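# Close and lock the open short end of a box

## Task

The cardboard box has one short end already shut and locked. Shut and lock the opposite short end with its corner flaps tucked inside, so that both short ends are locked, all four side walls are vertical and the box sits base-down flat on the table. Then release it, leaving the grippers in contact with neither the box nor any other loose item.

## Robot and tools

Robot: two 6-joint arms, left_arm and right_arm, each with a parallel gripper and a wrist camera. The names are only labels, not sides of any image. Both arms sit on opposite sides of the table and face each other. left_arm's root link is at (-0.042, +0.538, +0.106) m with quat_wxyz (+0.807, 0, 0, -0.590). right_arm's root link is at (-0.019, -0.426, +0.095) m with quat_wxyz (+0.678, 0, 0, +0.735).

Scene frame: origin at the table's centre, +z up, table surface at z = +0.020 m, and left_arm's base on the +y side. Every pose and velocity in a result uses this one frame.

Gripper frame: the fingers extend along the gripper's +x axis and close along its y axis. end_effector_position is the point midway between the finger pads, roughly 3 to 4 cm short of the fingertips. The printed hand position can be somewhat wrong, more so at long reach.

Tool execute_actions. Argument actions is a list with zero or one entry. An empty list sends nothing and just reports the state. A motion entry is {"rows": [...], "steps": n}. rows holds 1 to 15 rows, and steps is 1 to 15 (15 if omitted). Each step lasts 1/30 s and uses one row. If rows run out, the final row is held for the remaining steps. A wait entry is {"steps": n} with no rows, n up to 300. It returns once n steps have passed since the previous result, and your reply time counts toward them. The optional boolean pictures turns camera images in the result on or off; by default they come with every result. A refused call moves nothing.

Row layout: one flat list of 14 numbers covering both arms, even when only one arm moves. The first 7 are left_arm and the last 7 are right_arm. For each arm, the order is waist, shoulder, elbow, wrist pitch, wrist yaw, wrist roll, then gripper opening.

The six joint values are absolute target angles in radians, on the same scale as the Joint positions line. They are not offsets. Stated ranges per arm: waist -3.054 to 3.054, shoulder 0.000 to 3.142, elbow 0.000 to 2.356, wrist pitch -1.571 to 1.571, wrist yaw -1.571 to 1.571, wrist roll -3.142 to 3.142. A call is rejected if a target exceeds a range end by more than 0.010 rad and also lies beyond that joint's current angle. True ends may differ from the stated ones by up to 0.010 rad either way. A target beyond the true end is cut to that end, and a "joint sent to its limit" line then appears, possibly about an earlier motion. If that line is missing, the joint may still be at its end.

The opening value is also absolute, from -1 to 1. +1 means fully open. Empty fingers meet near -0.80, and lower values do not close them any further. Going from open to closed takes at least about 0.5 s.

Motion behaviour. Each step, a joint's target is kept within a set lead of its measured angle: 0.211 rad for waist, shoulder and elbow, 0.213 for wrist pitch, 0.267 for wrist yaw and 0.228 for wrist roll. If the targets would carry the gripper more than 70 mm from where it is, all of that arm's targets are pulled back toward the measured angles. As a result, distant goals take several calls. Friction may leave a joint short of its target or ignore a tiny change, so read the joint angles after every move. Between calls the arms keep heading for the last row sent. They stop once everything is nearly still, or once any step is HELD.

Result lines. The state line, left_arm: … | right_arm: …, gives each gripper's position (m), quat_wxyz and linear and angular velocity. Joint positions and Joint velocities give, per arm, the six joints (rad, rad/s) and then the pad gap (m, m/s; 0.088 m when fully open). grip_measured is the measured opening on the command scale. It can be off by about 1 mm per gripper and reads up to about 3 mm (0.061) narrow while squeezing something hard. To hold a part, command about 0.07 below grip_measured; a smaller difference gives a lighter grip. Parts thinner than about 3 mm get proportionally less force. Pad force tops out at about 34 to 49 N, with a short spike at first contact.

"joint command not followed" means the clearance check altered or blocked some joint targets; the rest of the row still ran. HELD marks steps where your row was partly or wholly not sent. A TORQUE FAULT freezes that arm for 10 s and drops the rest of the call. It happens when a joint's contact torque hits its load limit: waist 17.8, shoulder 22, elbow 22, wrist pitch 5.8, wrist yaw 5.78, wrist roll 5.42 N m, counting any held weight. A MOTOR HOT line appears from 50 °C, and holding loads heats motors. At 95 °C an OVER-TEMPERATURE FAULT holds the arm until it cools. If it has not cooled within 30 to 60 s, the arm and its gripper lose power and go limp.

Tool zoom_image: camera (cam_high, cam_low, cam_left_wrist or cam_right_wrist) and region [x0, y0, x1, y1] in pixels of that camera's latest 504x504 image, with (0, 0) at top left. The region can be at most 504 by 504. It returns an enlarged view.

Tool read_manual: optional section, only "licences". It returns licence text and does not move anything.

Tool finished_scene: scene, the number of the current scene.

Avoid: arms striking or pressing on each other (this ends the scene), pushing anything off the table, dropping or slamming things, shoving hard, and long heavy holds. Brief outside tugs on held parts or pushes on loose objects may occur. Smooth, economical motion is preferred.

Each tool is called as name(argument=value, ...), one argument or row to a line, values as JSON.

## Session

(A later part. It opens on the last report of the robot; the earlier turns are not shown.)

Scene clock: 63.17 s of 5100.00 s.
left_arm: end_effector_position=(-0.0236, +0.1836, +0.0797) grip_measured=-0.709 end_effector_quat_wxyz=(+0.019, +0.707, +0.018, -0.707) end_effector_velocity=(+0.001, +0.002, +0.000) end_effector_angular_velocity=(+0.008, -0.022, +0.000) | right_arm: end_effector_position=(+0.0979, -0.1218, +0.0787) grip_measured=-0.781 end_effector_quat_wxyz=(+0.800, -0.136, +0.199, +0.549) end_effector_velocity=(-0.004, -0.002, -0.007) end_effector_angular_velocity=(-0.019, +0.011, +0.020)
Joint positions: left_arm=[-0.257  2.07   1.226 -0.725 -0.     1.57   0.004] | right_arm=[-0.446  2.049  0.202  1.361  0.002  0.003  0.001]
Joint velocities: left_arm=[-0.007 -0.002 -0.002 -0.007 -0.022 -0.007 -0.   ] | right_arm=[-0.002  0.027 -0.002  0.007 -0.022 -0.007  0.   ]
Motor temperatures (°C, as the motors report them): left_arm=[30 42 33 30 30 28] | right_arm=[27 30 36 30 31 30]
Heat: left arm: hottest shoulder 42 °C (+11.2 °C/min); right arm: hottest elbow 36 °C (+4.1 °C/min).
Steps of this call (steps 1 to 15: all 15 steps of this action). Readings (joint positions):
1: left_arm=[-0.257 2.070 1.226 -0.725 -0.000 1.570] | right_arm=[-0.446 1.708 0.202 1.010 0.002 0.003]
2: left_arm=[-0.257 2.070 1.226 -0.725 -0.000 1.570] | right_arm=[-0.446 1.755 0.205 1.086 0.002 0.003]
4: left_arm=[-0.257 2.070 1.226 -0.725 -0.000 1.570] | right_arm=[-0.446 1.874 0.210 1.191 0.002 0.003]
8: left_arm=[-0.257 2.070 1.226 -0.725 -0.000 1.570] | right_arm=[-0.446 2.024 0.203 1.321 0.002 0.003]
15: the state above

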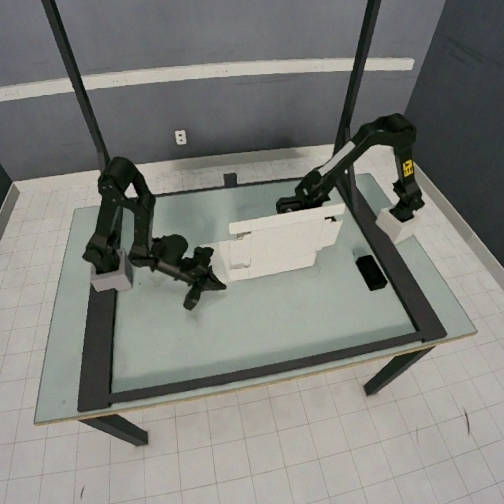

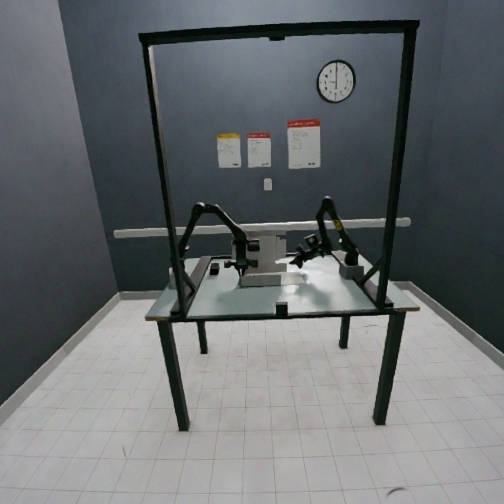

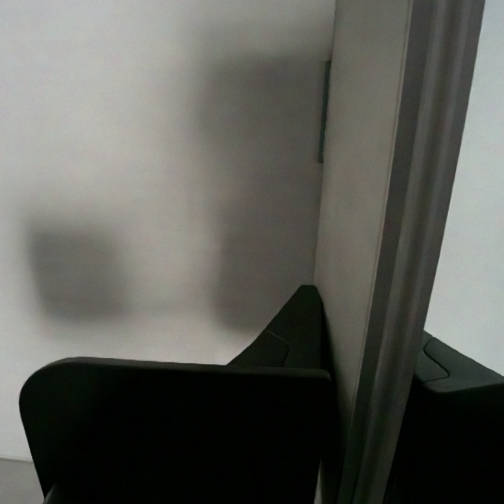

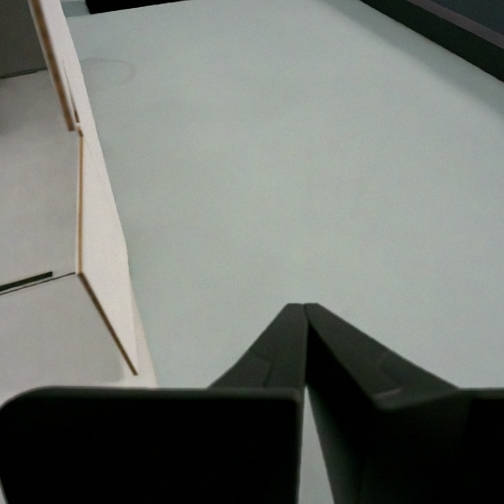

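execute_actions(
  actions=[
    {"rows": [[-0.257,2.06,1.22,-0.721,0,1.571,-0.78,-0.40,2.09,0.335,1.23,0,0,-0.8]], "steps": 12},
  ],
  pictures=false,
)

execute_actions(
  actions=[
    {"rows": [[-0.257,2.06,1.22,-0.721,0,1.571,-0.78,-0.38,2.09,0.335,1.23,0,0,-0.8],[-0.257,2.06,1.22,-0.721,0,1.571,-0.78,-0.37,2.09,0.335,1.23,0,0,-0.8],[-0.257,2.06,1.22,-0.721,0,1.571,-0.78,-0.36,2.09,0.335,1.23,0,0,-0.8],[-0.257,2.06,1.22,-0.721,0,1.571,-0.78,-0.35,2.09,0.335,1.23,0,0,-0.8],[-0.257,2.06,1.22,-0.721,0,1.571,-0.78,-0.34,2.09,0.335,1.23,0,0,-0.8],[-0.257,2.06,1.22,-0.721,0,1.571,-0.78,-0.33,2.09,0.335,1.23,0,0,-0.8],[-0.257,2.06,1.22,-0.721,0,1.571,-0.78,-0.32,2.09,0.335,1.23,0,0,-0.8],[-0.257,2.06,1.22,-0.721,0,1.571,-0.78,-0.31,2.09,0.335,1.23,0,0,-0.8],[-0.257,2.06,1.22,-0.721,0,1.571,-0.78,-0.30,2.09,0.335,1.23,0,0,-0.8],[-0.257,2.06,1.22,-0.721,0,1.571,-0.78,-0.29,2.09,0.335,1.23,0,0,-0.8],[-0.257,2.06,1.22,-0.721,0,1.571,-0.78,-0.28,2.09,0.335,1.23,0,0,-0.8]], "steps": 15},
  ],
)

Scene clock: 67.63 s of 5100.00 s.
left_arm: end_effector_position=(-0.0236, +0.1836, +0.0797) grip_measured=-0.709 end_effector_quat_wxyz=(+0.019, +0.707, +0.018, -0.707) end_effector_velocity=(-0.000, +0.005, +0.002) end_effector_angular_velocity=(+0.017, -0.006, -0.010) | right_arm: end_effector_position=(+0.0940, -0.0909, +0.0688) grip_measured=-0.781 end_effector_quat_wxyz=(+0.785, -0.149, +0.209, +0.563) end_effector_velocity=(-0.001, -0.003, -0.006) end_effector_angular_velocity=(-0.031, +0.008, +0.008)
Joint positions: left_arm=[-0.257  2.07   1.226 -0.725 -0.     1.57   0.004] | right_arm=[-0.404  2.08   0.328  1.233  0.002  0.003  0.001]
Joint velocities: left_arm=[-0.002 -0.007 -0.002 -0.022 -0.007  0.007 -0.   ] | right_arm=[-0.002 -0.002  0.002 -0.037 -0.007 -0.007 -0.   ]
Motor temperatures (°C, as the motors report them): left_arm=[30 42 33 30 29 28] | right_arm=[27 30 35 31 31 30]
Heat: left arm: hottest shoulder 42 °C (+11.1 °C/min); right arm: hottest elbow 35 °C (+3.0 °C/min).
Steps of this call (steps 1 to 15: the robot went on to your last target; steps 16 to 90: nothing new was sent; then 1.07 s passed at rest; steps 91 to 102: all 12 steps of this action). Readings (joint positions):
91: left_arm=[-0.257 2.070 1.226 -0.725 -0.000 1.570] | right_arm=[-0.443 2.054 0.216 1.347 0.003 0.003]
92: left_arm=[-0.257 2.070 1.226 -0.725 -0.000 1.570] | right_arm=[-0.434 2.060 0.244 1.302 0.003 0.003]
94: left_arm=[-0.257 2.070 1.226 -0.725 -0.000 1.570] | right_arm=[-0.415 2.078 0.299 1.263 0.002 0.003]
98: left_arm=[-0.257 2.070 1.226 -0.725 -0.000 1.570] | right_arm=[-0.404 2.079 0.328 1.240 0.002 0.003]
102: the state above

Scene clock: 68.13 s of 5100.00 s.
left_arm: end_effector_position=(-0.0247, +0.1849, +0.0790) grip_measured=-0.709 end_effector_quat_wxyz=(+0.016, +0.707, +0.018, -0.707) end_effector_velocity=(+0.000, +0.002, +0.000) end_effector_angular_velocity=(+0.008, -0.007, +0.005) | right_arm: end_effector_position=(+0.0555, -0.0802, +0.0686) grip_measured=-0.781 end_effector_quat_wxyz=(+0.752, -0.161, +0.200, +0.607) end_effector_velocity=(-0.019, +0.003, -0.001) end_effector_angular_velocity=(-0.009, -0.008, +0.053)
Joint positions: left_arm=[-0.259  2.07   1.222 -0.725 -0.     1.571  0.004] | right_arm=[-0.291  2.08   0.329  1.232  0.002  0.003  0.001]
Joint velocities: left_arm=[-0.002 -0.002 -0.002 -0.007 -0.007 -0.007  0.   ] | right_arm=[ 0.056 -0.002 -0.002 -0.007  0.007 -0.007 -0.   ]
Motor temperatures (°C, as the motors report them): left_arm=[30 43 33 30 29 28] | right_arm=[27 30 35 31 31 30]
Heat: left arm: hottest shoulder 43 °C (+12.2 °C/min); right arm: hottest elbow 35 °C (+3.0 °C/min).
Steps of this call (steps 1 to 15: all 15 steps of this action). Readings (joint positions):
1: left_arm=[-0.257 2.070 1.226 -0.725 -0.000 1.570] | right_arm=[-0.403 2.080 0.328 1.233 0.002 0.003]
2: left_arm=[-0.257 2.070 1.226 -0.725 -0.000 1.570] | right_arm=[-0.398 2.080 0.329 1.233 0.002 0.003]
4: left_arm=[-0.257 2.070 1.226 -0.725 -0.000 1.570] | right_arm=[-0.380 2.080 0.329 1.232 0.002 0.003]
8: left_arm=[-0.257 2.070 1.226 -0.725 -0.000 1.570] | right_arm=[-0.339 2.080 0.329 1.232 0.002 0.003]
15: the state above

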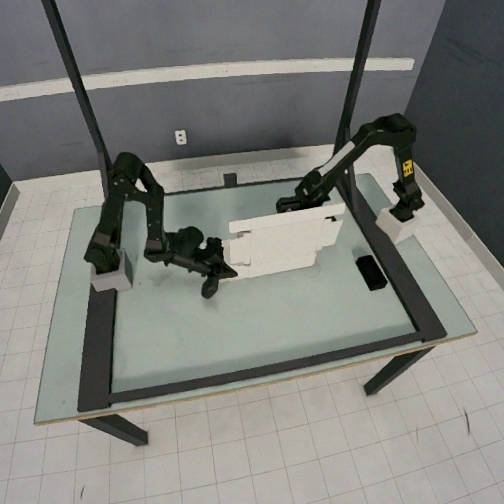

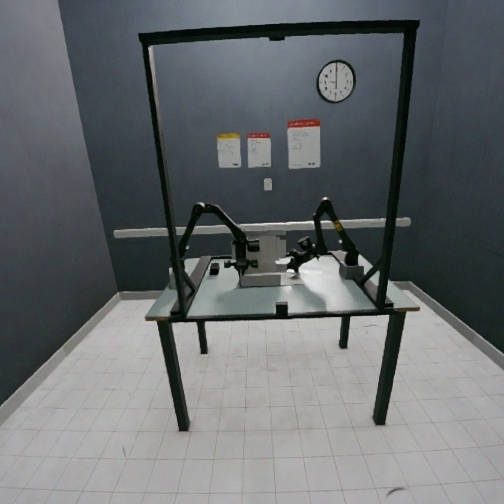

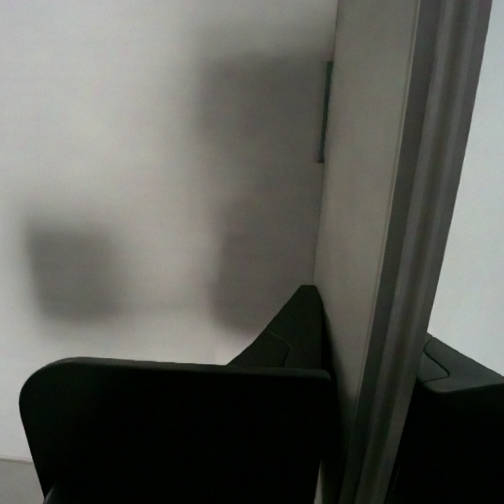

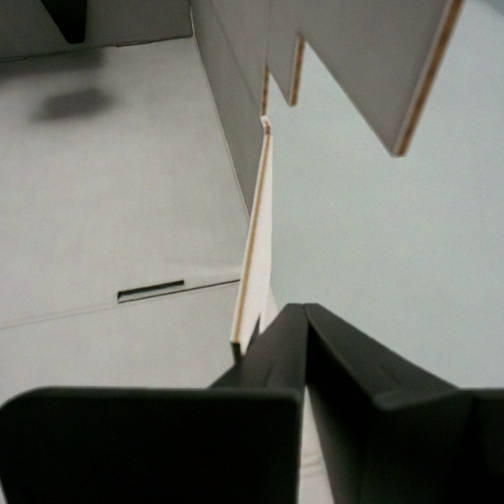

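Folding has begun. Continue the sweep.

execute_actions(
  actions=[
    {"rows": [[-0.257,2.06,1.22,-0.721,0,1.571,-0.78,-0.27,2.09,0.335,1.23,0,0,-0.8],[-0.257,2.06,1.22,-0.721,0,1.571,-0.78,-0.26,2.09,0.335,1.23,0,0,-0.8],[-0.257,2.06,1.22,-0.721,0,1.571,-0.78,-0.25,2.09,0.335,1.23,0,0,-0.8],[-0.257,2.06,1.22,-0.721,0,1.571,-0.78,-0.24,2.09,0.335,1.23,0,0,-0.8],[-0.257,2.06,1.22,-0.721,0,1.571,-0.78,-0.23,2.09,0.335,1.23,0,0,-0.8],[-0.257,2.06,1.22,-0.721,0,1.571,-0.78,-0.22,2.09,0.335,1.23,0,0,-0.8],[-0.257,2.06,1.22,-0.721,0,1.571,-0.78,-0.21,2.09,0.335,1.23,0,0,-0.8],[-0.257,2.06,1.22,-0.721,0,1.571,-0.78,-0.20,2.09,0.335,1.23,0,0,-0.8],[-0.257,2.06,1.22,-0.721,0,1.571,-0.78,-0.19,2.09,0.335,1.23,0,0,-0.8]], "steps": 15},
  ],
)

Scene clock: 70.47 s of 5100.00 s.
left_arm: end_effector_position=(-0.0285, +0.1846, +0.0790) grip_measured=-0.709 end_effector_quat_wxyz=(+0.010, +0.705, +0.012, -0.709) end_effector_velocity=(+0.000, +0.002, +0.000) end_effector_angular_velocity=(+0.008, -0.007, -0.010) | right_arm: end_effector_position=(+0.0259, -0.0752, +0.0686) grip_measured=-0.781 end_effector_quat_wxyz=(+0.727, -0.170, +0.193, +0.637) end_effector_velocity=(+0.002, -0.002, -0.001) end_effector_angular_velocity=(-0.009, -0.009, -0.005)
Joint positions: left_arm=[-0.268  2.07   1.222 -0.725  0.004  1.58   0.004] | right_arm=[-0.204  2.08   0.329  1.232  0.007  0.003  0.001]
Joint velocities: left_arm=[-0.002 -0.002 -0.002 -0.007 -0.007  0.007  0.   ] | right_arm=[-0.002 -0.002 -0.002 -0.007  0.007 -0.007 -0.   ]
Motor temperatures (°C, as the motors report them): left_arm=[30 43 33 30 29 28] | right_arm=[27 30 35 31 31 30]
Heat: left arm: hottest shoulder 43 °C (+11.1 °C/min); right arm: hottest elbow 35 °C (+2.0 °C/min).
Steps of this call (steps 1 to 15: the robot went on to your last target; steps 16 to 55: nothing new was sent; steps 56 to 70: all 15 steps of this action). Readings (joint positions):
56: left_arm=[-0.259 2.070 1.222 -0.725 -0.000 1.571] | right_arm=[-0.288 2.080 0.329 1.232 0.002 0.003]
57: left_arm=[-0.259 2.070 1.222 -0.725 -0.000 1.571] | right_arm=[-0.285 2.080 0.329 1.232 0.002 0.003]
59: left_arm=[-0.259 2.070 1.222 -0.725 -0.000 1.572] | right_arm=[-0.272 2.080 0.329 1.232 0.002 0.003]
63: left_arm=[-0.262 2.070 1.222 -0.725 0.002 1.577] | right_arm=[-0.235 2.080 0.329 1.232 0.005 0.003]
70: the state above

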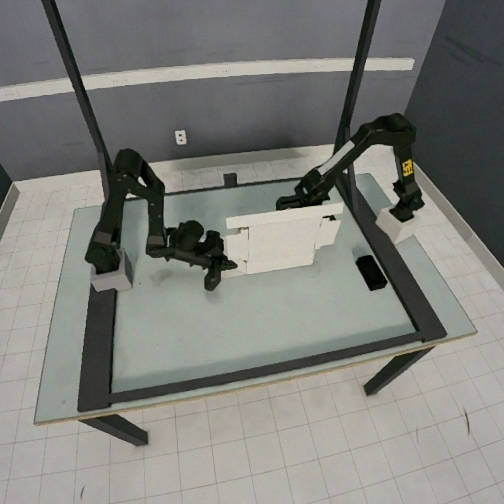

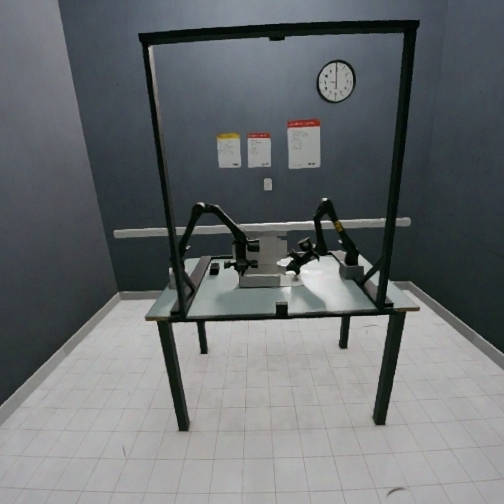

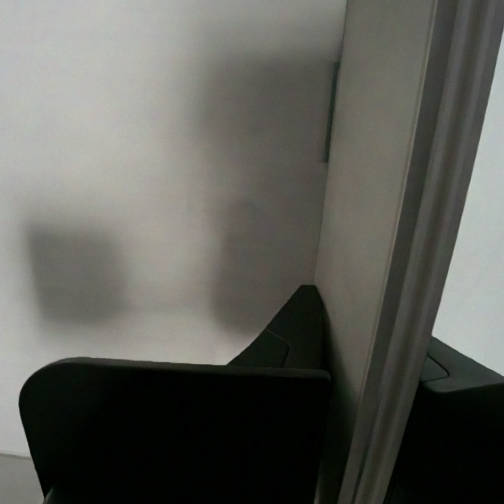

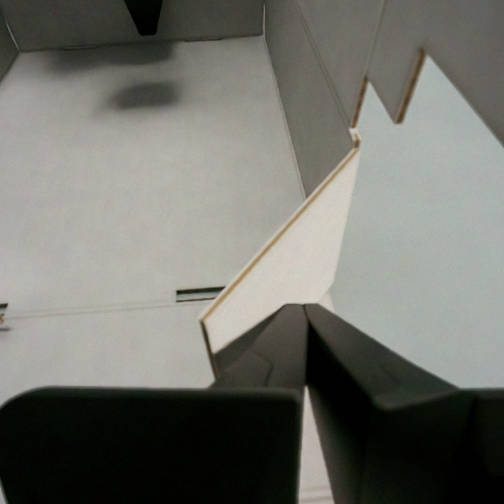

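execute_actions(
  actions=[
    {"rows": [[-0.257,2.06,1.22,-0.721,0,1.571,-0.78,-0.18,2.09,0.335,1.23,0,0,-0.8],[-0.257,2.06,1.22,-0.721,0,1.571,-0.78,-0.17,2.09,0.335,1.23,0,0,-0.8],[-0.257,2.06,1.22,-0.721,0,1.571,-0.78,-0.16,2.09,0.345,1.22,0,0,-0.8],[-0.257,2.06,1.22,-0.721,0,1.571,-0.78,-0.15,2.095,0.36,1.21,0,0,-0.8],[-0.257,2.06,1.22,-0.721,0,1.571,-0.78,-0.145,2.095,0.375,1.197,0,0,-0.8],[-0.257,2.06,1.22,-0.721,0,1.571,-0.78,-0.14,2.10,0.39,1.184,0,0,-0.8],[-0.257,2.06,1.22,-0.721,0,1.571,-0.78,-0.14,2.10,0.405,1.17,0,0,-0.8],[-0.257,2.06,1.22,-0.721,0,1.571,-0.78,-0.14,2.105,0.42,1.157,0,0,-0.8],[-0.257,2.06,1.22,-0.721,0,1.571,-0.78,-0.14,2.11,0.44,1.14,0,0,-0.8]], "steps": 15},
  ],
)

Scene clock: 74.13 s of 5100.00 s.
left_arm: end_effector_position=(-0.0294, +0.1849, +0.0788) grip_measured=-0.709 end_effector_quat_wxyz=(+0.008, +0.705, +0.010, -0.709) end_effector_velocity=(+0.001, -0.003, +0.001) end_effector_angular_velocity=(-0.011, -0.022, +0.015) | right_arm: end_effector_position=(+0.0097, -0.0499, +0.0671) grip_measured=-0.781 end_effector_quat_wxyz=(+0.710, -0.177, +0.190, +0.654) end_effector_velocity=(-0.006, +0.003, -0.004) end_effector_angular_velocity=(-0.027, -0.001, +0.022)
Joint positions: left_arm=[-0.27   2.07   1.222 -0.725  0.006  1.582  0.004] | right_arm=[-0.152  2.098  0.427  1.145  0.01   0.003  0.001]
Joint velocities: left_arm=[-0.007 -0.002  0.002  0.007 -0.022 -0.022 -0.   ] | right_arm=[ 0.012 -0.002  0.022 -0.051 -0.007 -0.007  0.   ]
Motor temperatures (°C, as the motors report them): left_arm=[30 43 33 30 30 28] | right_arm=[27 30 35 31 31 30]
Heat: left arm: hottest shoulder 43 °C (+11.2 °C/min); right arm: hottest elbow 35 °C (+2.0 °C/min).
Steps of this call (steps 1 to 15: the robot went on to your last target; steps 16 to 90: nothing new was sent; then 0.17 s passed at rest; steps 91 to 105: all 15 steps of this action). Readings (joint positions):
91: left_arm=[-0.268 2.070 1.222 -0.725 0.004 1.580] | right_arm=[-0.203 2.080 0.329 1.232 0.008 0.003]
92: left_arm=[-0.268 2.070 1.222 -0.725 0.004 1.580] | right_arm=[-0.201 2.080 0.329 1.232 0.009 0.003]
94: left_arm=[-0.269 2.070 1.222 -0.725 0.005 1.581] | right_arm=[-0.188 2.081 0.333 1.227 0.010 0.003]
98: left_arm=[-0.270 2.070 1.222 -0.725 0.006 1.582] | right_arm=[-0.162 2.087 0.377 1.190 0.010 0.003]
105: the state above

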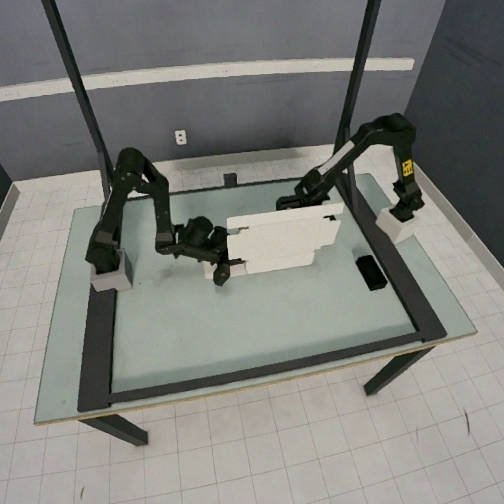

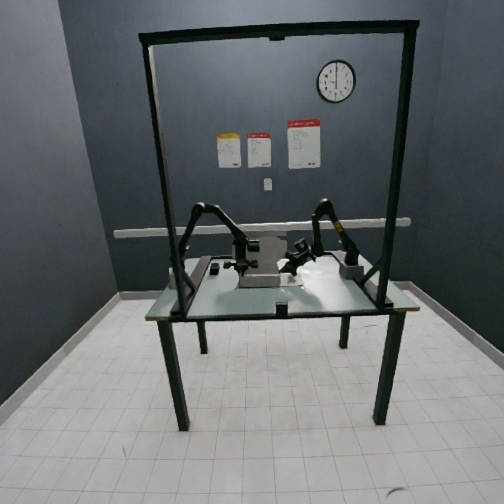

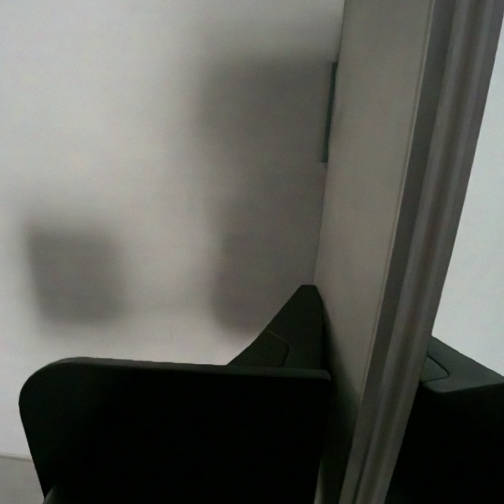

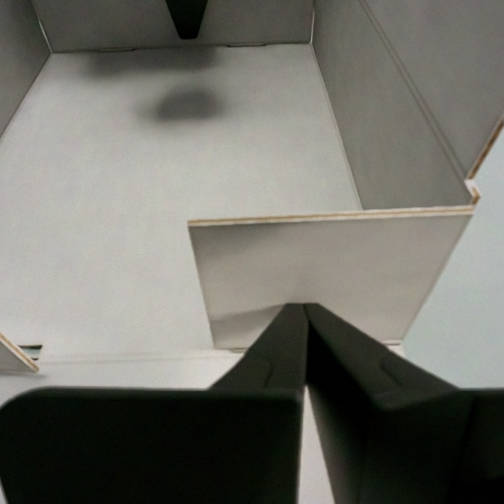

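execute_actions(
  actions=[
    {"rows": [[-0.257,2.06,1.22,-0.721,0,1.571,-0.78,-0.14,2.115,0.46,1.125,0,0,-0.8],[-0.257,2.06,1.22,-0.721,0,1.571,-0.78,-0.14,2.12,0.48,1.11,0,0,-0.8],[-0.257,2.06,1.22,-0.721,0,1.571,-0.78,-0.14,2.125,0.50,1.095,0,0,-0.8]], "steps": 12},
  ],
)

Scene clock: 76.27 s of 5100.00 s.
left_arm: end_effector_position=(-0.0282, +0.1855, +0.0786) grip_measured=-0.709 end_effector_quat_wxyz=(+0.010, +0.705, +0.013, -0.709) end_effector_velocity=(+0.004, +0.007, -0.001) end_effector_angular_velocity=(+0.028, -0.021, +0.010) | right_arm: end_effector_position=(+0.0096, -0.0364, +0.0653) grip_measured=-0.781 end_effector_quat_wxyz=(+0.709, -0.180, +0.193, +0.655) end_effector_velocity=(+0.002, +0.001, -0.001) end_effector_angular_velocity=(-0.003, -0.010, -0.005)
Joint positions: left_arm=[-0.267  2.07   1.221 -0.726  0.006  1.581  0.004] | right_arm=[-0.15   2.115  0.486  1.096  0.01   0.003  0.001]
Joint velocities: left_arm=[ 0.002 -0.002 -0.007 -0.022 -0.022 -0.007  0.   ] | right_arm=[-0.002  0.002  0.007 -0.007  0.007 -0.007 -0.   ]
Motor temperatures (°C, as the motors report them): left_arm=[30 44 33 30 30 28] | right_arm=[27 31 35 31 31 30]
Heat: left arm: hottest shoulder 44 °C (+12.1 °C/min); right arm: hottest elbow 35 °C (+2.0 °C/min).
Steps of this call (steps 1 to 15: the robot went on to your last target; steps 16 to 52: nothing new was sent; steps 53 to 64: all 12 steps of this action). Readings (joint positions):
53: left_arm=[-0.270 2.070 1.222 -0.725 0.006 1.582] | right_arm=[-0.151 2.100 0.431 1.140 0.010 0.003]
54: left_arm=[-0.270 2.070 1.222 -0.725 0.006 1.582] | right_arm=[-0.151 2.101 0.438 1.132 0.010 0.003]
56: left_arm=[-0.270 2.070 1.221 -0.725 0.006 1.582] | right_arm=[-0.150 2.108 0.461 1.114 0.010 0.003]
60: left_arm=[-0.268 2.070 1.221 -0.726 0.006 1.581] | right_arm=[-0.150 2.114 0.484 1.099 0.010 0.003]
64: the state above

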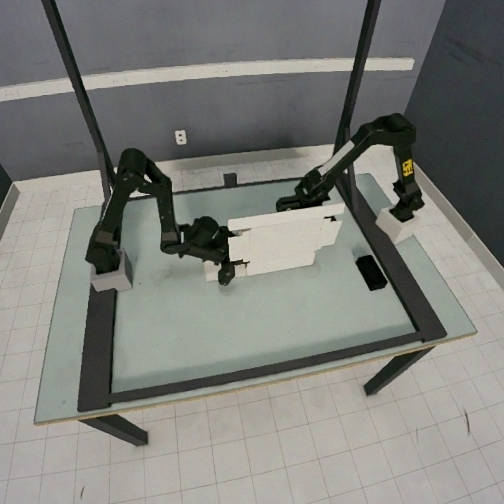

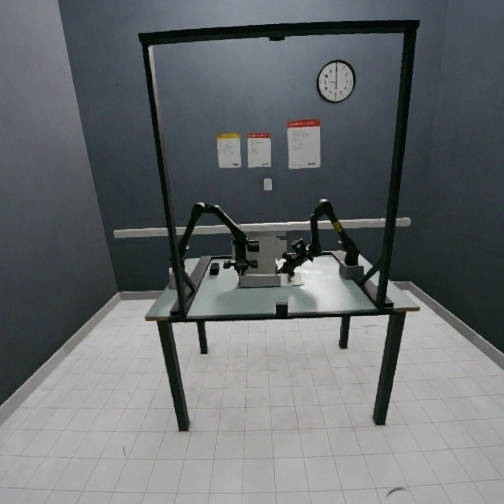

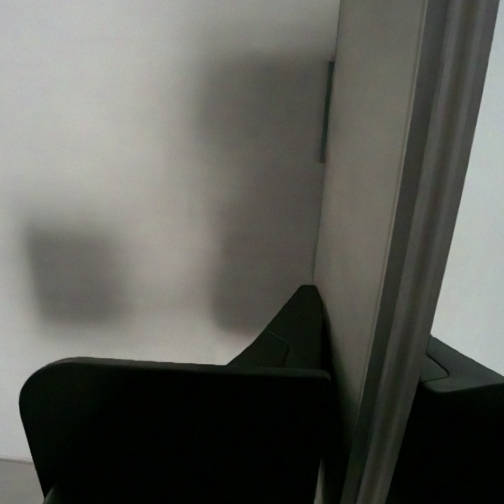

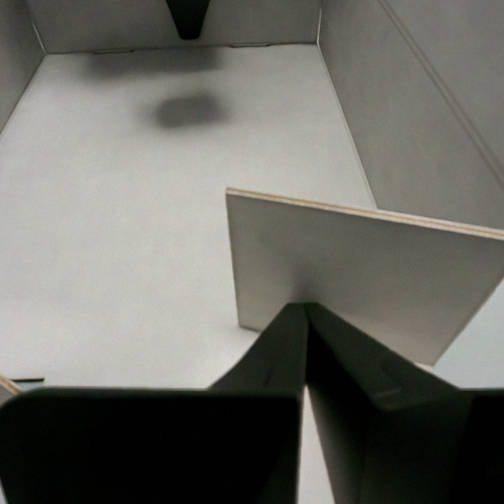

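Now retract and see the spring-back.

execute_actions(
  actions=[
    {"rows": [[-0.257,2.06,1.22,-0.721,0,1.571,-0.78,-0.14,2.10,0.44,1.14,0,0,-0.8],[-0.257,2.06,1.22,-0.721,0,1.571,-0.78,-0.14,2.09,0.38,1.19,0,0,-0.8],[-0.257,2.06,1.22,-0.721,0,1.571,-0.78,-0.14,2.08,0.33,1.23,0,0,-0.8],[-0.257,2.06,1.22,-0.721,0,1.571,-0.78,-0.14,2.07,0.26,1.30,0,0,-0.8],[-0.257,2.06,1.22,-0.721,0,1.571,-0.78,-0.12,2.05,0.2,1.366,0,0,-0.8]], "steps": 15},
  ],
)

Scene clock: 78.33 s of 5100.00 s.
left_arm: end_effector_position=(-0.0253, +0.1850, +0.0786) grip_measured=-0.709 end_effector_quat_wxyz=(+0.015, +0.706, +0.016, -0.708) end_effector_velocity=(-0.000, +0.006, -0.001) end_effector_angular_velocity=(+0.027, -0.006, +0.020) | right_arm: end_effector_position=(-0.0039, -0.0997, +0.0768) grip_measured=-0.781 end_effector_quat_wxyz=(+0.702, -0.167, +0.176, +0.669) end_effector_velocity=(-0.001, -0.012, -0.008) end_effector_angular_velocity=(-0.042, -0.014, +0.014)
Joint positions: left_arm=[-0.259  2.07   1.221 -0.723  0.004  1.575  0.004] | right_arm=[-0.124  2.059  0.208  1.361  0.004  0.003  0.001]
Joint velocities: left_arm=[-0.002  0.002 -0.002 -0.022 -0.007 -0.022 -0.   ] | right_arm=[-0.002  0.002 -0.032 -0.007 -0.007 -0.022 -0.   ]
Motor temperatures (°C, as the motors report them): left_arm=[30 44 33 30 30 28] | right_arm=[27 31 35 32 31 30]
Heat: left arm: hottest shoulder 44 °C (+11.1 °C/min); right arm: hottest elbow 35 °C (+2.0 °C/min).
Steps of this call (steps 1 to 15: the robot went on to your last target; steps 16 to 47: nothing new was sent; steps 48 to 62: all 15 steps of this action). Readings (joint positions):
48: left_arm=[-0.267 2.070 1.221 -0.726 0.006 1.581] | right_arm=[-0.150 2.115 0.483 1.098 0.010 0.003]
49: left_arm=[-0.266 2.070 1.221 -0.725 0.005 1.578] | right_arm=[-0.149 2.114 0.468 1.122 0.007 0.003]
51: left_arm=[-0.263 2.070 1.221 -0.723 0.004 1.576] | right_arm=[-0.146 2.100 0.400 1.189 0.005 0.003]
55: left_arm=[-0.259 2.070 1.221 -0.723 0.004 1.576] | right_arm=[-0.129 2.070 0.238 1.318 0.004 0.003]
62: the state above

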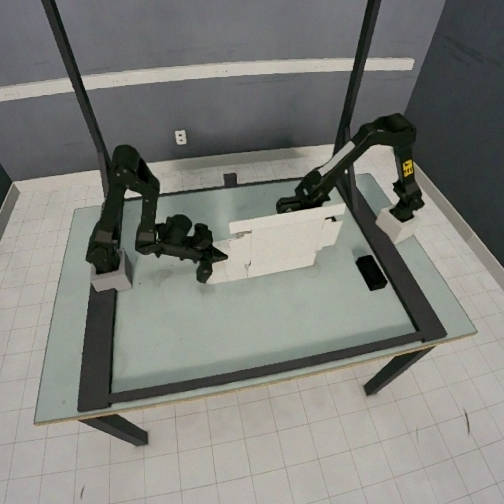

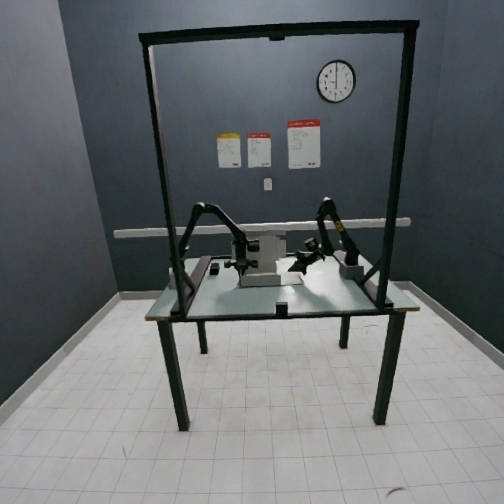

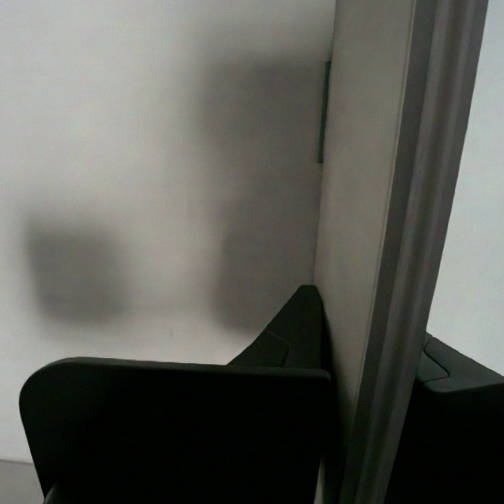

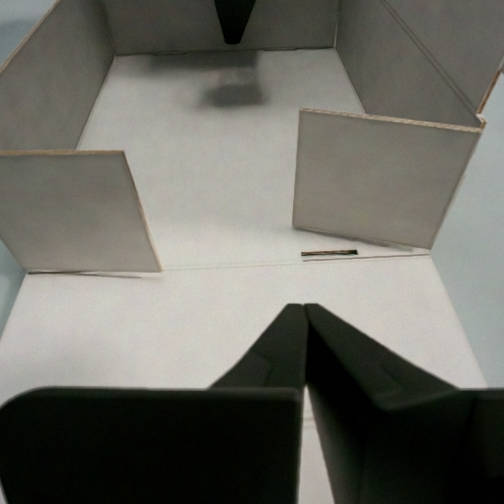

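execute_actions(
  actions=[
    {"rows": [[-0.257,2.06,1.22,-0.721,0,1.571,-0.78,-0.06,1.9,0.19,1.1,0,0,-0.8],[-0.257,2.06,1.22,-0.721,0,1.571,-0.78,-0.06,1.9,0.19,1.1,0,0,-0.8],[-0.257,2.06,1.22,-0.721,0,1.571,-0.78,-0.06,1.8,0.19,0.95,0,0,-0.8],[-0.257,2.06,1.22,-0.721,0,1.571,-0.78,-0.06,1.7,0.18,0.8,0,0,-0.8],[-0.257,2.06,1.22,-0.721,0,1.571,-0.78,-0.06,1.6,0.18,0.65,0,0,-0.8],[-0.257,2.06,1.22,-0.721,0,1.571,-0.78,-0.06,1.5,0.17,0.5,0,0,-0.8],[-0.257,2.06,1.22,-0.721,0,1.571,-0.78,-0.06,1.395,0.168,0.327,0,0,-0.8]], "steps": 15},
  ],
  pictures=false,
)

execute_actions(
  actions=[
    {"rows": [[-0.257,2.04,1.21,-0.73,0,1.571,-0.78,-0.06,1.395,0.168,0.327,0,0,-0.8],[-0.257,2.02,1.197,-0.735,0,1.571,-0.78,-0.06,1.395,0.168,0.327,0,0,-0.8],[-0.257,2.00,1.184,-0.74,0,1.571,-0.78,-0.06,1.395,0.168,0.327,0,0,-0.8],[-0.257,1.98,1.171,-0.747,0,1.571,-0.78,-0.06,1.395,0.168,0.327,0,0,-0.8],[-0.257,1.96,1.158,-0.753,0,1.571,-0.78,-0.06,1.395,0.168,0.327,0,0,-0.8],[-0.257,1.94,1.145,-0.759,0,1.571,-0.78,-0.06,1.395,0.168,0.327,0,0,-0.8],[-0.257,1.92,1.132,-0.765,0,1.571,-0.78,-0.06,1.395,0.168,0.327,0,0,-0.8],[-0.257,1.90,1.119,-0.771,0,1.571,-0.78,-0.06,1.395,0.168,0.327,0,0,-0.8],[-0.257,1.88,1.106,-0.777,0,1.571,-0.78,-0.06,1.395,0.168,0.327,0,0,-0.8],[-0.257,1.86,1.093,-0.783,0,1.571,-0.78,-0.06,1.395,0.168,0.327,0,0,-0.8],[-0.257,1.84,1.08,-0.789,0,1.571,-0.78,-0.06,1.395,0.168,0.327,0,0,-0.8],[-0.257,1.82,1.067,-0.795,0,1.571,-0.78,-0.06,1.395,0.168,0.327,0,0,-0.8],[-0.257,1.795,1.055,-0.80,0,1.571,-0.78,-0.06,1.395,0.168,0.327,0,0,-0.8]], "steps": 15},
  ],
  pictures=false,
)

execute_actions(
  actions=[
    {"steps": 10},
  ],
)

Scene clock: 90.87 s of 5100.00 s.
left_arm: end_effector_position=(-0.0253, +0.1850, +0.0786) grip_measured=-0.709 end_effector_quat_wxyz=(+0.015, +0.706, +0.016, -0.708) end_effector_velocity=(+0.002, +0.001, -0.000) end_effector_angular_velocity=(+0.008, -0.022, +0.020) | right_arm: end_effector_position=(-0.0229, -0.1469, +0.1023) grip_measured=-0.781 end_effector_quat_wxyz=(+0.656, -0.253, +0.251, +0.665) end_effector_velocity=(+0.006, -0.250, -0.257) end_effector_angular_velocity=(-1.658, -0.038, -0.003)
Joint positions: left_arm=[-0.259  2.07   1.221 -0.723  0.004  1.575  0.004] | right_arm=[-0.064  1.413  0.178  0.505  0.002  0.003  0.001]
Joint velocities: left_arm=[-0.002  0.002  0.002 -0.007 -0.022 -0.022 -0.   ] | right_arm=[-0.002 -0.144 -0.007 -1.795  0.007 -0.007  0.   ]
Motor temperatures (°C, as the motors report them): left_arm=[30 45 33 30 30 28] | right_arm=[27 32 34 33 31 30]
Heat: left arm: hottest shoulder 45 °C (+11.0 °C/min); right arm: hottest elbow 34 °C (+0.0 °C/min).
Steps of this call (steps 1 to 15: the robot went on to your last target; steps 16 to 90: nothing new was sent; then 9.03 s passed at rest; steps 91 to 105: all 15 steps of this action). Readings (joint positions):
91: left_arm=[-0.259 2.070 1.221 -0.723 0.004 1.575] | right_arm=[-0.120 2.040 0.205 1.332 0.005 0.003]
92: left_arm=[-0.259 2.070 1.221 -0.723 0.004 1.575] | right_arm=[-0.105 2.002 0.203 1.255 0.005 0.003]
94: left_arm=[-0.259 2.070 1.221 -0.723 0.004 1.575] | right_arm=[-0.077 1.905 0.195 1.137 0.002 0.003]
98: left_arm=[-0.259 2.070 1.221 -0.723 0.004 1.575] | right_arm=[-0.065 1.675 0.184 0.909 0.002 0.003]
105: the state above

Scene clock: 91.37 s of 5100.00 s.
left_arm: end_effector_position=(-0.0273, +0.2266, +0.1213) grip_measured=-0.709 end_effector_quat_wxyz=(+0.021, +0.706, +0.010, -0.708) end_effector_velocity=(-0.005, +0.059, +0.068) end_effector_angular_velocity=(-0.076, +0.004, +0.005) | right_arm: end_effector_position=(-0.0225, -0.1764, +0.0764) grip_measured=-0.781 end_effector_quat_wxyz=(+0.632, -0.310, +0.306, +0.641) end_effector_velocity=(+0.002, -0.004, -0.003) end_effector_angular_velocity=(-0.022, -0.002, -0.013)
Joint positions: left_arm=[-0.259  1.833  1.075 -0.796  0.004  1.575  0.004] | right_arm=[-0.064  1.402  0.171  0.33   0.002  0.003  0.001]
Joint velocities: left_arm=[-0.002 -0.388 -0.203 -0.11   0.007 -0.007 -0.   ] | right_arm=[-0.002 -0.002 -0.002 -0.022  0.007  0.007 -0.   ]
Motor temperatures (°C, as the motors report them): left_arm=[30 45 33 30 30 28] | right_arm=[27 32 34 33 31 30]
Heat: left arm: hottest shoulder 45 °C (+11.2 °C/min); right arm: hottest elbow 34 °C (+0.0 °C/min).
Steps of this call (steps 1 to 15: all 15 steps of this action). Readings (joint positions):
1: left_arm=[-0.259 2.069 1.221 -0.723 0.004 1.575] | right_arm=[-0.064 1.410 0.178 0.449 0.002 0.003]
2: left_arm=[-0.259 2.066 1.218 -0.723 0.004 1.575] | right_arm=[-0.064 1.410 0.176 0.407 0.002 0.003]
4: left_arm=[-0.259 2.045 1.203 -0.731 0.004 1.575] | right_arm=[-0.064 1.409 0.171 0.362 0.002 0.003]
8: left_arm=[-0.259 1.970 1.156 -0.754 0.004 1.575] | right_arm=[-0.064 1.403 0.171 0.338 0.002 0.003]
15: the state above

Scene clock: 91.70 s of 5100.00 s.
left_arm: end_effector_position=(-0.0274, +0.2301, +0.1243) grip_measured=-0.709 end_effector_quat_wxyz=(+0.023, +0.706, +0.008, -0.708) end_effector_velocity=(+0.000, +0.002, +0.000) end_effector_angular_velocity=(+0.008, -0.007, +0.005) | right_arm: end_effector_position=(-0.0225, -0.1766, +0.0763) grip_measured=-0.781 end_effector_quat_wxyz=(+0.632, -0.310, +0.306, +0.641) end_effector_velocity=(-0.000, -0.004, -0.003) end_effector_angular_velocity=(-0.022, -0.008, +0.019)
Joint positions: left_arm=[-0.259  1.812  1.061 -0.799  0.004  1.575  0.004] | right_arm=[-0.064  1.402  0.171  0.329  0.002  0.003  0.001]
Joint velocities: left_arm=[-0.002 -0.002 -0.002 -0.007 -0.007 -0.007 -0.   ] | right_arm=[-0.002 -0.002 -0.002 -0.022 -0.007 -0.022 -0.   ]
Motor temperatures (°C, as the motors report them): left_arm=[30 45 33 30 30 28] | right_arm=[27 32 34 33 31 30]
Heat: left arm: hottest shoulder 45 °C (+11.1 °C/min); right arm: hottest elbow 34 °C (+0.0 °C/min).
Steps of this call (steps 1 to 10: the robot went on to your last target). Readings (joint positions):
1: left_arm=[-0.259 1.823 1.070 -0.797 0.004 1.575] | right_arm=[-0.064 1.402 0.171 0.329 0.002 0.003]
2: left_arm=[-0.259 1.817 1.068 -0.797 0.004 1.575] | right_arm=[-0.064 1.402 0.171 0.329 0.002 0.003]
4: left_arm=[-0.259 1.813 1.066 -0.797 0.004 1.575] | right_arm=[-0.064 1.402 0.171 0.329 0.002 0.003]
8: left_arm=[-0.259 1.812 1.061 -0.799 0.004 1.575] | right_arm=[-0.064 1.402 0.171 0.329 0.002 0.003]
10: the state above

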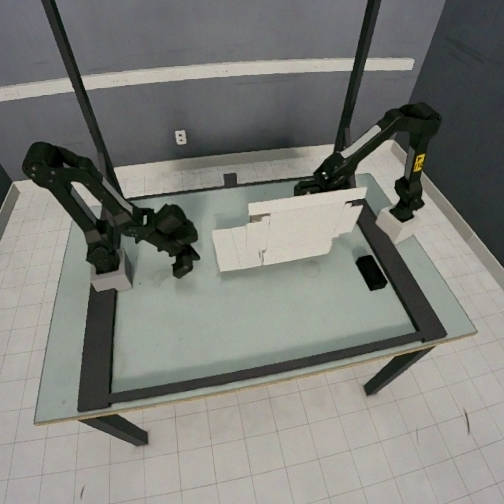

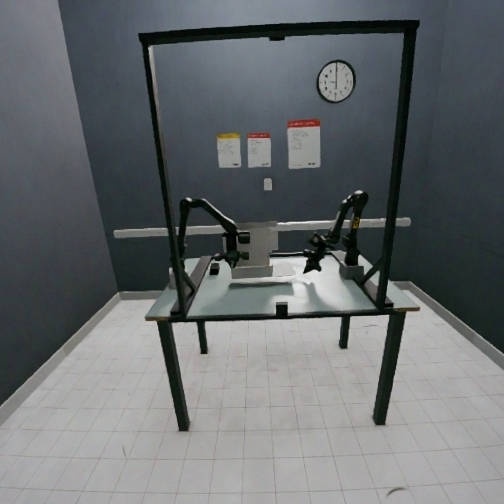

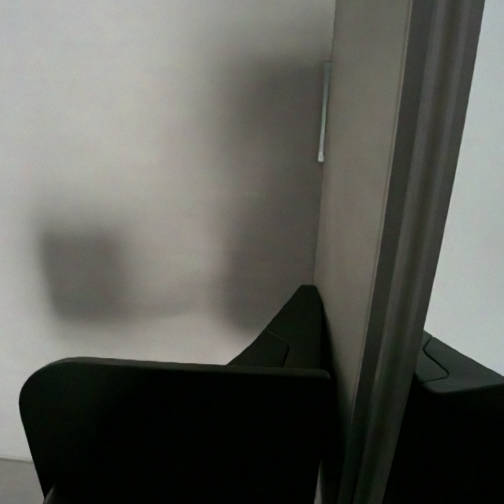

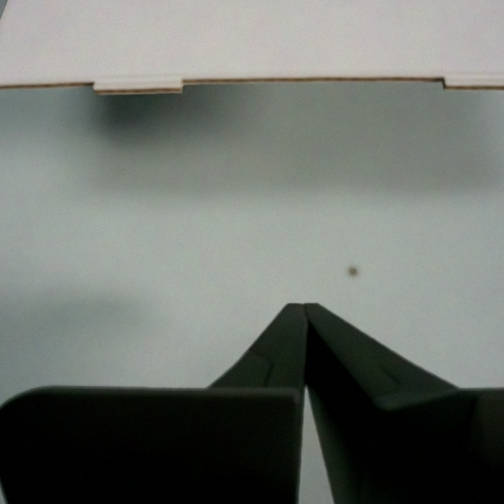

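execute_actions(
  actions=[
    {"rows": [[-0.257,1.795,1.055,-0.80,0,1.571,-0.78,-0.06,1.43,0.166,0.39,0,0,-0.8],[-0.257,1.795,1.055,-0.80,0,1.571,-0.78,-0.06,1.46,0.164,0.44,0,0,-0.8],[-0.257,1.795,1.055,-0.80,0,1.571,-0.78,-0.06,1.49,0.162,0.49,0,0,-0.8],[-0.257,1.795,1.055,-0.80,0,1.571,-0.78,-0.06,1.52,0.16,0.535,0,0,-0.8],[-0.257,1.795,1.055,-0.80,0,1.571,-0.78,-0.06,1.55,0.158,0.58,0,0,-0.8],[-0.257,1.795,1.055,-0.80,0,1.571,-0.78,-0.06,1.58,0.156,0.625,0,0,-0.8],[-0.257,1.795,1.055,-0.80,0,1.571,-0.78,-0.06,1.61,0.154,0.67,0,0,-0.8],[-0.257,1.795,1.055,-0.80,0,1.571,-0.78,-0.06,1.64,0.152,0.715,0,0,-0.8],[-0.257,1.795,1.055,-0.80,0,1.571,-0.78,-0.06,1.67,0.15,0.76,0,0,-0.8],[-0.257,1.795,1.055,-0.80,0,1.571,-0.78,-0.06,1.70,0.148,0.805,0,0,-0.8],[-0.257,1.795,1.055,-0.80,0,1.571,-0.78,-0.06,1.73,0.146,0.85,0,0,-0.8],[-0.257,1.795,1.055,-0.80,0,1.571,-0.78,-0.06,1.76,0.144,0.89,0,0,-0.8],[-0.257,1.795,1.055,-0.80,0,1.571,-0.78,-0.06,1.79,0.142,0.93,0,0,-0.8],[-0.257,1.795,1.055,-0.80,0,1.571,-0.78,-0.06,1.82,0.14,0.97,0,0,-0.8],[-0.257,1.795,1.055,-0.80,0,1.571,-0.78,-0.06,1.85,0.138,1.01,0,0,-0.8]], "steps": 15},
  ],
  pictures=false,
)

execute_actions(
  actions=[
    {"rows": [[-0.257,1.795,1.055,-0.80,0,1.571,-0.78,-0.06,1.88,0.136,1.05,0,0,-0.8],[-0.257,1.795,1.055,-0.80,0,1.571,-0.78,-0.06,1.91,0.134,1.095,0,0,-0.8],[-0.257,1.795,1.055,-0.80,0,1.571,-0.78,-0.06,1.94,0.132,1.14,0,0,-0.8],[-0.257,1.795,1.055,-0.80,0,1.571,-0.78,-0.06,1.97,0.13,1.18,0,0,-0.8],[-0.257,1.795,1.055,-0.80,0,1.571,-0.78,-0.06,2.0,0.128,1.225,0,0,-0.8],[-0.257,1.795,1.055,-0.80,0,1.571,-0.78,-0.06,2.03,0.126,1.27,0,0,-0.8],[-0.257,1.795,1.055,-0.80,0,1.571,-0.78,-0.06,2.06,0.124,1.31,0,0,-0.8],[-0.257,1.795,1.055,-0.80,0,1.571,-0.78,-0.06,2.09,0.124,1.355,0,0,-0.8],[-0.257,1.795,1.055,-0.80,0,1.571,-0.78,-0.06,2.13,0.124,1.407,0,0,-0.8]], "steps": 15},
  ],
)

Scene clock: 100.17 s of 5100.00 s.
left_arm: end_effector_position=(-0.0274, +0.2301, +0.1243) grip_measured=-0.709 end_effector_quat_wxyz=(+0.023, +0.706, +0.008, -0.708) end_effector_velocity=(+0.001, -0.001, +0.000) end_effector_angular_velocity=(-0.006, -0.022, +0.000) | right_arm: end_effector_position=(-0.0231, -0.1400, +0.0676) grip_measured=-0.781 end_effector_quat_wxyz=(+0.658, -0.248, +0.245, +0.668) end_effector_velocity=(+0.001, +0.028, -0.051) end_effector_angular_velocity=(+0.242, -0.006, -0.003)
Joint positions: left_arm=[-0.259  1.812  1.061 -0.799  0.004  1.575  0.004] | right_arm=[-0.064  1.765  0.151  0.902  0.002  0.003  0.001]
Joint velocities: left_arm=[-0.007 -0.002 -0.002  0.007 -0.022 -0.007  0.   ] | right_arm=[-0.002  0.872 -0.066  1.179  0.007 -0.007 -0.   ]
Motor temperatures (°C, as the motors report them): left_arm=[30 45 33 30 29 28] | right_arm=[27 32 34 32 31 30]
Heat: left arm: hottest shoulder 45 °C (+9.0 °C/min); right arm: hottest elbow 34 °C (-1.0 °C/min).
Steps of this call (steps 1 to 30: the robot went on to your last target; steps 31 to 90: nothing new was sent; then 4.97 s passed at rest; steps 91 to 105: all 15 steps of this action). Readings (joint positions):
91: left_arm=[-0.259 1.812 1.061 -0.799 0.004 1.575] | right_arm=[-0.064 1.404 0.171 0.334 0.002 0.003]
92: left_arm=[-0.259 1.812 1.061 -0.799 0.004 1.575] | right_arm=[-0.064 1.412 0.170 0.356 0.002 0.003]
94: left_arm=[-0.259 1.812 1.061 -0.799 0.004 1.575] | right_arm=[-0.064 1.450 0.170 0.434 0.002 0.003]
98: left_arm=[-0.259 1.812 1.061 -0.799 0.004 1.575] | right_arm=[-0.064 1.558 0.166 0.601 0.002 0.003]
105: the state above

Scene clock: 100.67 s of 5100.00 s.
left_arm: end_effector_position=(-0.0274, +0.2300, +0.1244) grip_measured=-0.709 end_effector_quat_wxyz=(+0.023, +0.706, +0.008, -0.708) end_effector_velocity=(+0.003, +0.001, +0.001) end_effector_angular_velocity=(+0.004, -0.022, +0.005) | right_arm: end_effector_position=(-0.0232, -0.1324, +0.0536) grip_measured=-0.781 end_effector_quat_wxyz=(+0.671, -0.208, +0.206, +0.681) end_effector_velocity=(-0.001, +0.008, +0.009) end_effector_angular_velocity=(+0.081, -0.013, +0.016)
Joint positions: left_arm=[-0.259  1.812  1.061 -0.799  0.004  1.575  0.004] | right_arm=[-0.064  2.116  0.128  1.393  0.002  0.003  0.001]
Joint velocities: left_arm=[-0.002 -0.002  0.002 -0.007 -0.022 -0.007 -0.   ] | right_arm=[-0.002  0.056 -0.002  0.139 -0.007 -0.022 -0.   ]
Motor temperatures (°C, as the motors report them): left_arm=[30 45 33 30 29 28] | right_arm=[27 32 34 33 31 30]
Heat: left arm: hottest shoulder 45 °C (+8.1 °C/min); right arm: hottest elbow 34 °C (-1.0 °C/min).
Steps of this call (steps 1 to 15: all 15 steps of this action). Readings (joint positions):
1: left_arm=[-0.259 1.812 1.061 -0.799 0.004 1.575] | right_arm=[-0.064 1.794 0.149 0.943 0.002 0.003]
2: left_arm=[-0.259 1.812 1.061 -0.799 0.004 1.575] | right_arm=[-0.064 1.825 0.146 0.985 0.002 0.003]
4: left_arm=[-0.259 1.812 1.061 -0.799 0.004 1.575] | right_arm=[-0.064 1.886 0.142 1.070 0.002 0.003]
8: left_arm=[-0.259 1.812 1.061 -0.799 0.004 1.575] | right_arm=[-0.064 2.006 0.133 1.243 0.002 0.003]
15: the state above

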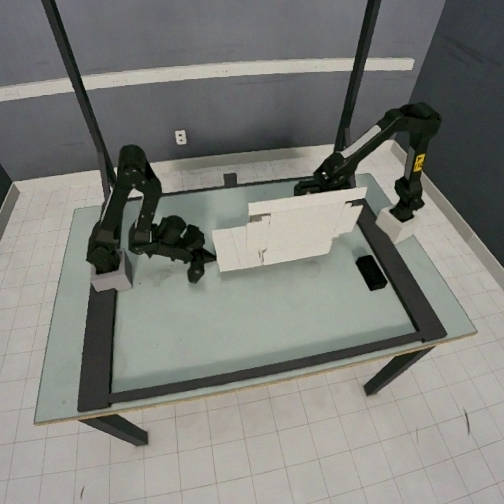

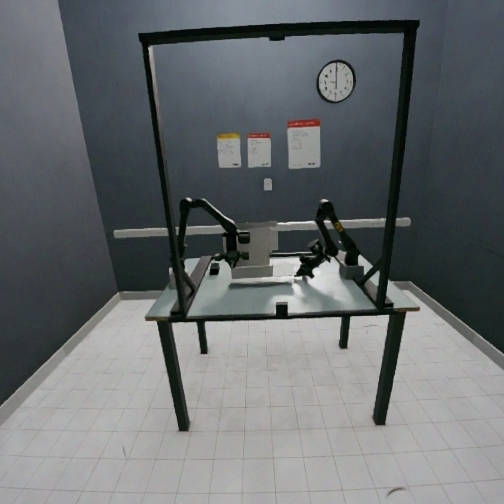

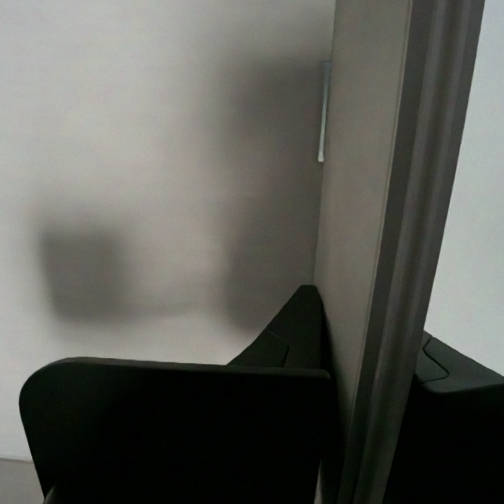

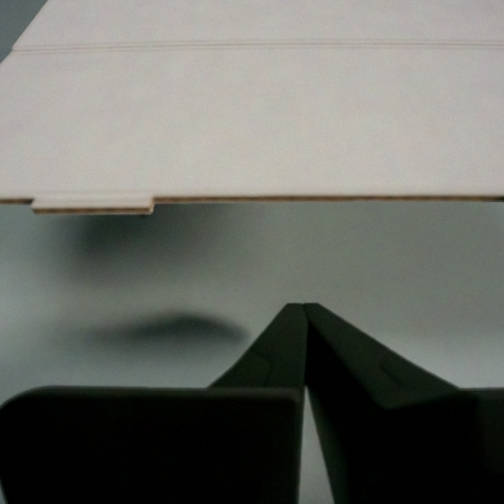

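execute_actions(
  actions=[
    {"rows": [[-0.257,1.795,1.055,-0.80,0,1.571,-0.78,-0.06,2.15,0.145,1.42,0,0,-0.8],[-0.257,1.795,1.055,-0.80,0,1.571,-0.78,-0.06,2.17,0.166,1.43,0,0,-0.8],[-0.257,1.795,1.055,-0.80,0,1.571,-0.78,-0.06,2.19,0.187,1.445,0,0,-0.8],[-0.257,1.795,1.055,-0.80,0,1.571,-0.78,-0.06,2.21,0.208,1.457,0,0,-0.8],[-0.257,1.795,1.055,-0.80,0,1.571,-0.78,-0.06,2.23,0.229,1.47,0,0,-0.8],[-0.257,1.795,1.055,-0.80,0,1.571,-0.78,-0.06,2.25,0.25,1.482,0,0,-0.8],[-0.257,1.795,1.055,-0.80,0,1.571,-0.78,-0.06,2.27,0.271,1.495,0,0,-0.8]], "steps": 15},
  ],
)

Scene clock: 103.20 s of 5100.00 s.
left_arm: end_effector_position=(-0.0275, +0.2304, +0.1243) grip_measured=-0.709 end_effector_quat_wxyz=(+0.023, +0.706, +0.008, -0.708) end_effector_velocity=(+0.003, -0.001, +0.000) end_effector_angular_velocity=(-0.006, -0.022, -0.009) | right_arm: end_effector_position=(-0.0240, -0.0928, +0.0490) grip_measured=-0.781 end_effector_quat_wxyz=(+0.680, -0.177, +0.175, +0.690) end_effector_velocity=(-0.000, +0.000, -0.004) end_effector_angular_velocity=(-0.007, -0.003, +0.008)
Joint positions: left_arm=[-0.259  1.812  1.061 -0.8    0.004  1.575  0.004] | right_arm=[-0.064  2.259  0.265  1.491  0.002  0.003  0.001]
Joint velocities: left_arm=[-0.002 -0.002 -0.002  0.007 -0.022  0.007 -0.   ] | right_arm=[-0.002  0.022  0.007  0.007 -0.007 -0.007 -0.   ]
Motor temperatures (°C, as the motors report them): left_arm=[30 45 33 30 29 28] | right_arm=[27 32 34 33 31 30]
Heat: left arm: hottest shoulder 45 °C (+8.0 °C/min); right arm: hottest elbow 34 °C (-1.0 °C/min).
Steps of this call (steps 1 to 30: the robot went on to your last target; steps 31 to 61: nothing new was sent; steps 62 to 76: all 15 steps of this action). Readings (joint positions):
62: left_arm=[-0.259 1.812 1.061 -0.799 0.004 1.575] | right_arm=[-0.064 2.124 0.129 1.407 0.002 0.003]
63: left_arm=[-0.259 1.812 1.061 -0.799 0.004 1.575] | right_arm=[-0.064 2.131 0.133 1.413 0.002 0.003]
65: left_arm=[-0.259 1.812 1.061 -0.799 0.004 1.575] | right_arm=[-0.064 2.159 0.156 1.427 0.002 0.003]
69: left_arm=[-0.259 1.812 1.061 -0.799 0.004 1.575] | right_arm=[-0.064 2.228 0.233 1.473 0.002 0.003]
76: the state above

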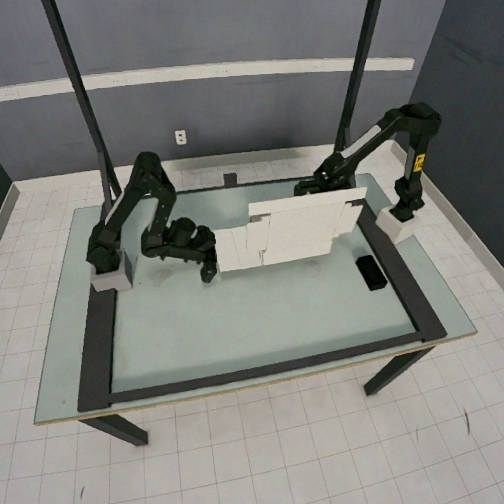

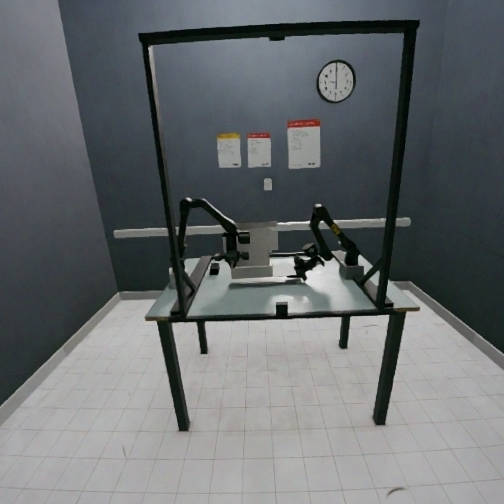

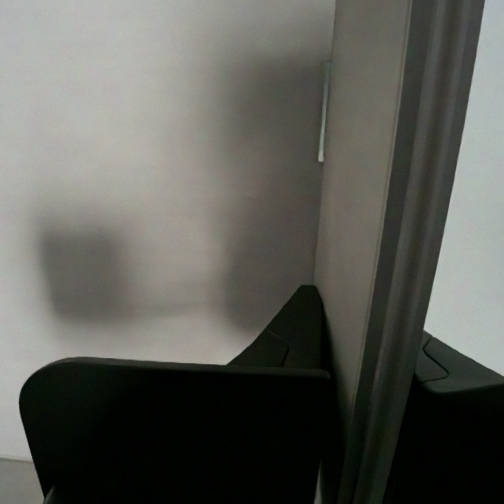

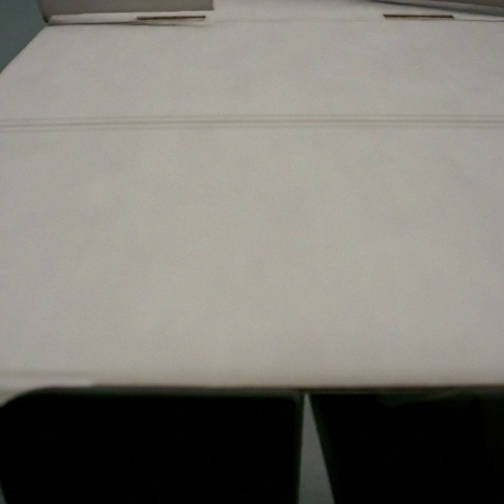

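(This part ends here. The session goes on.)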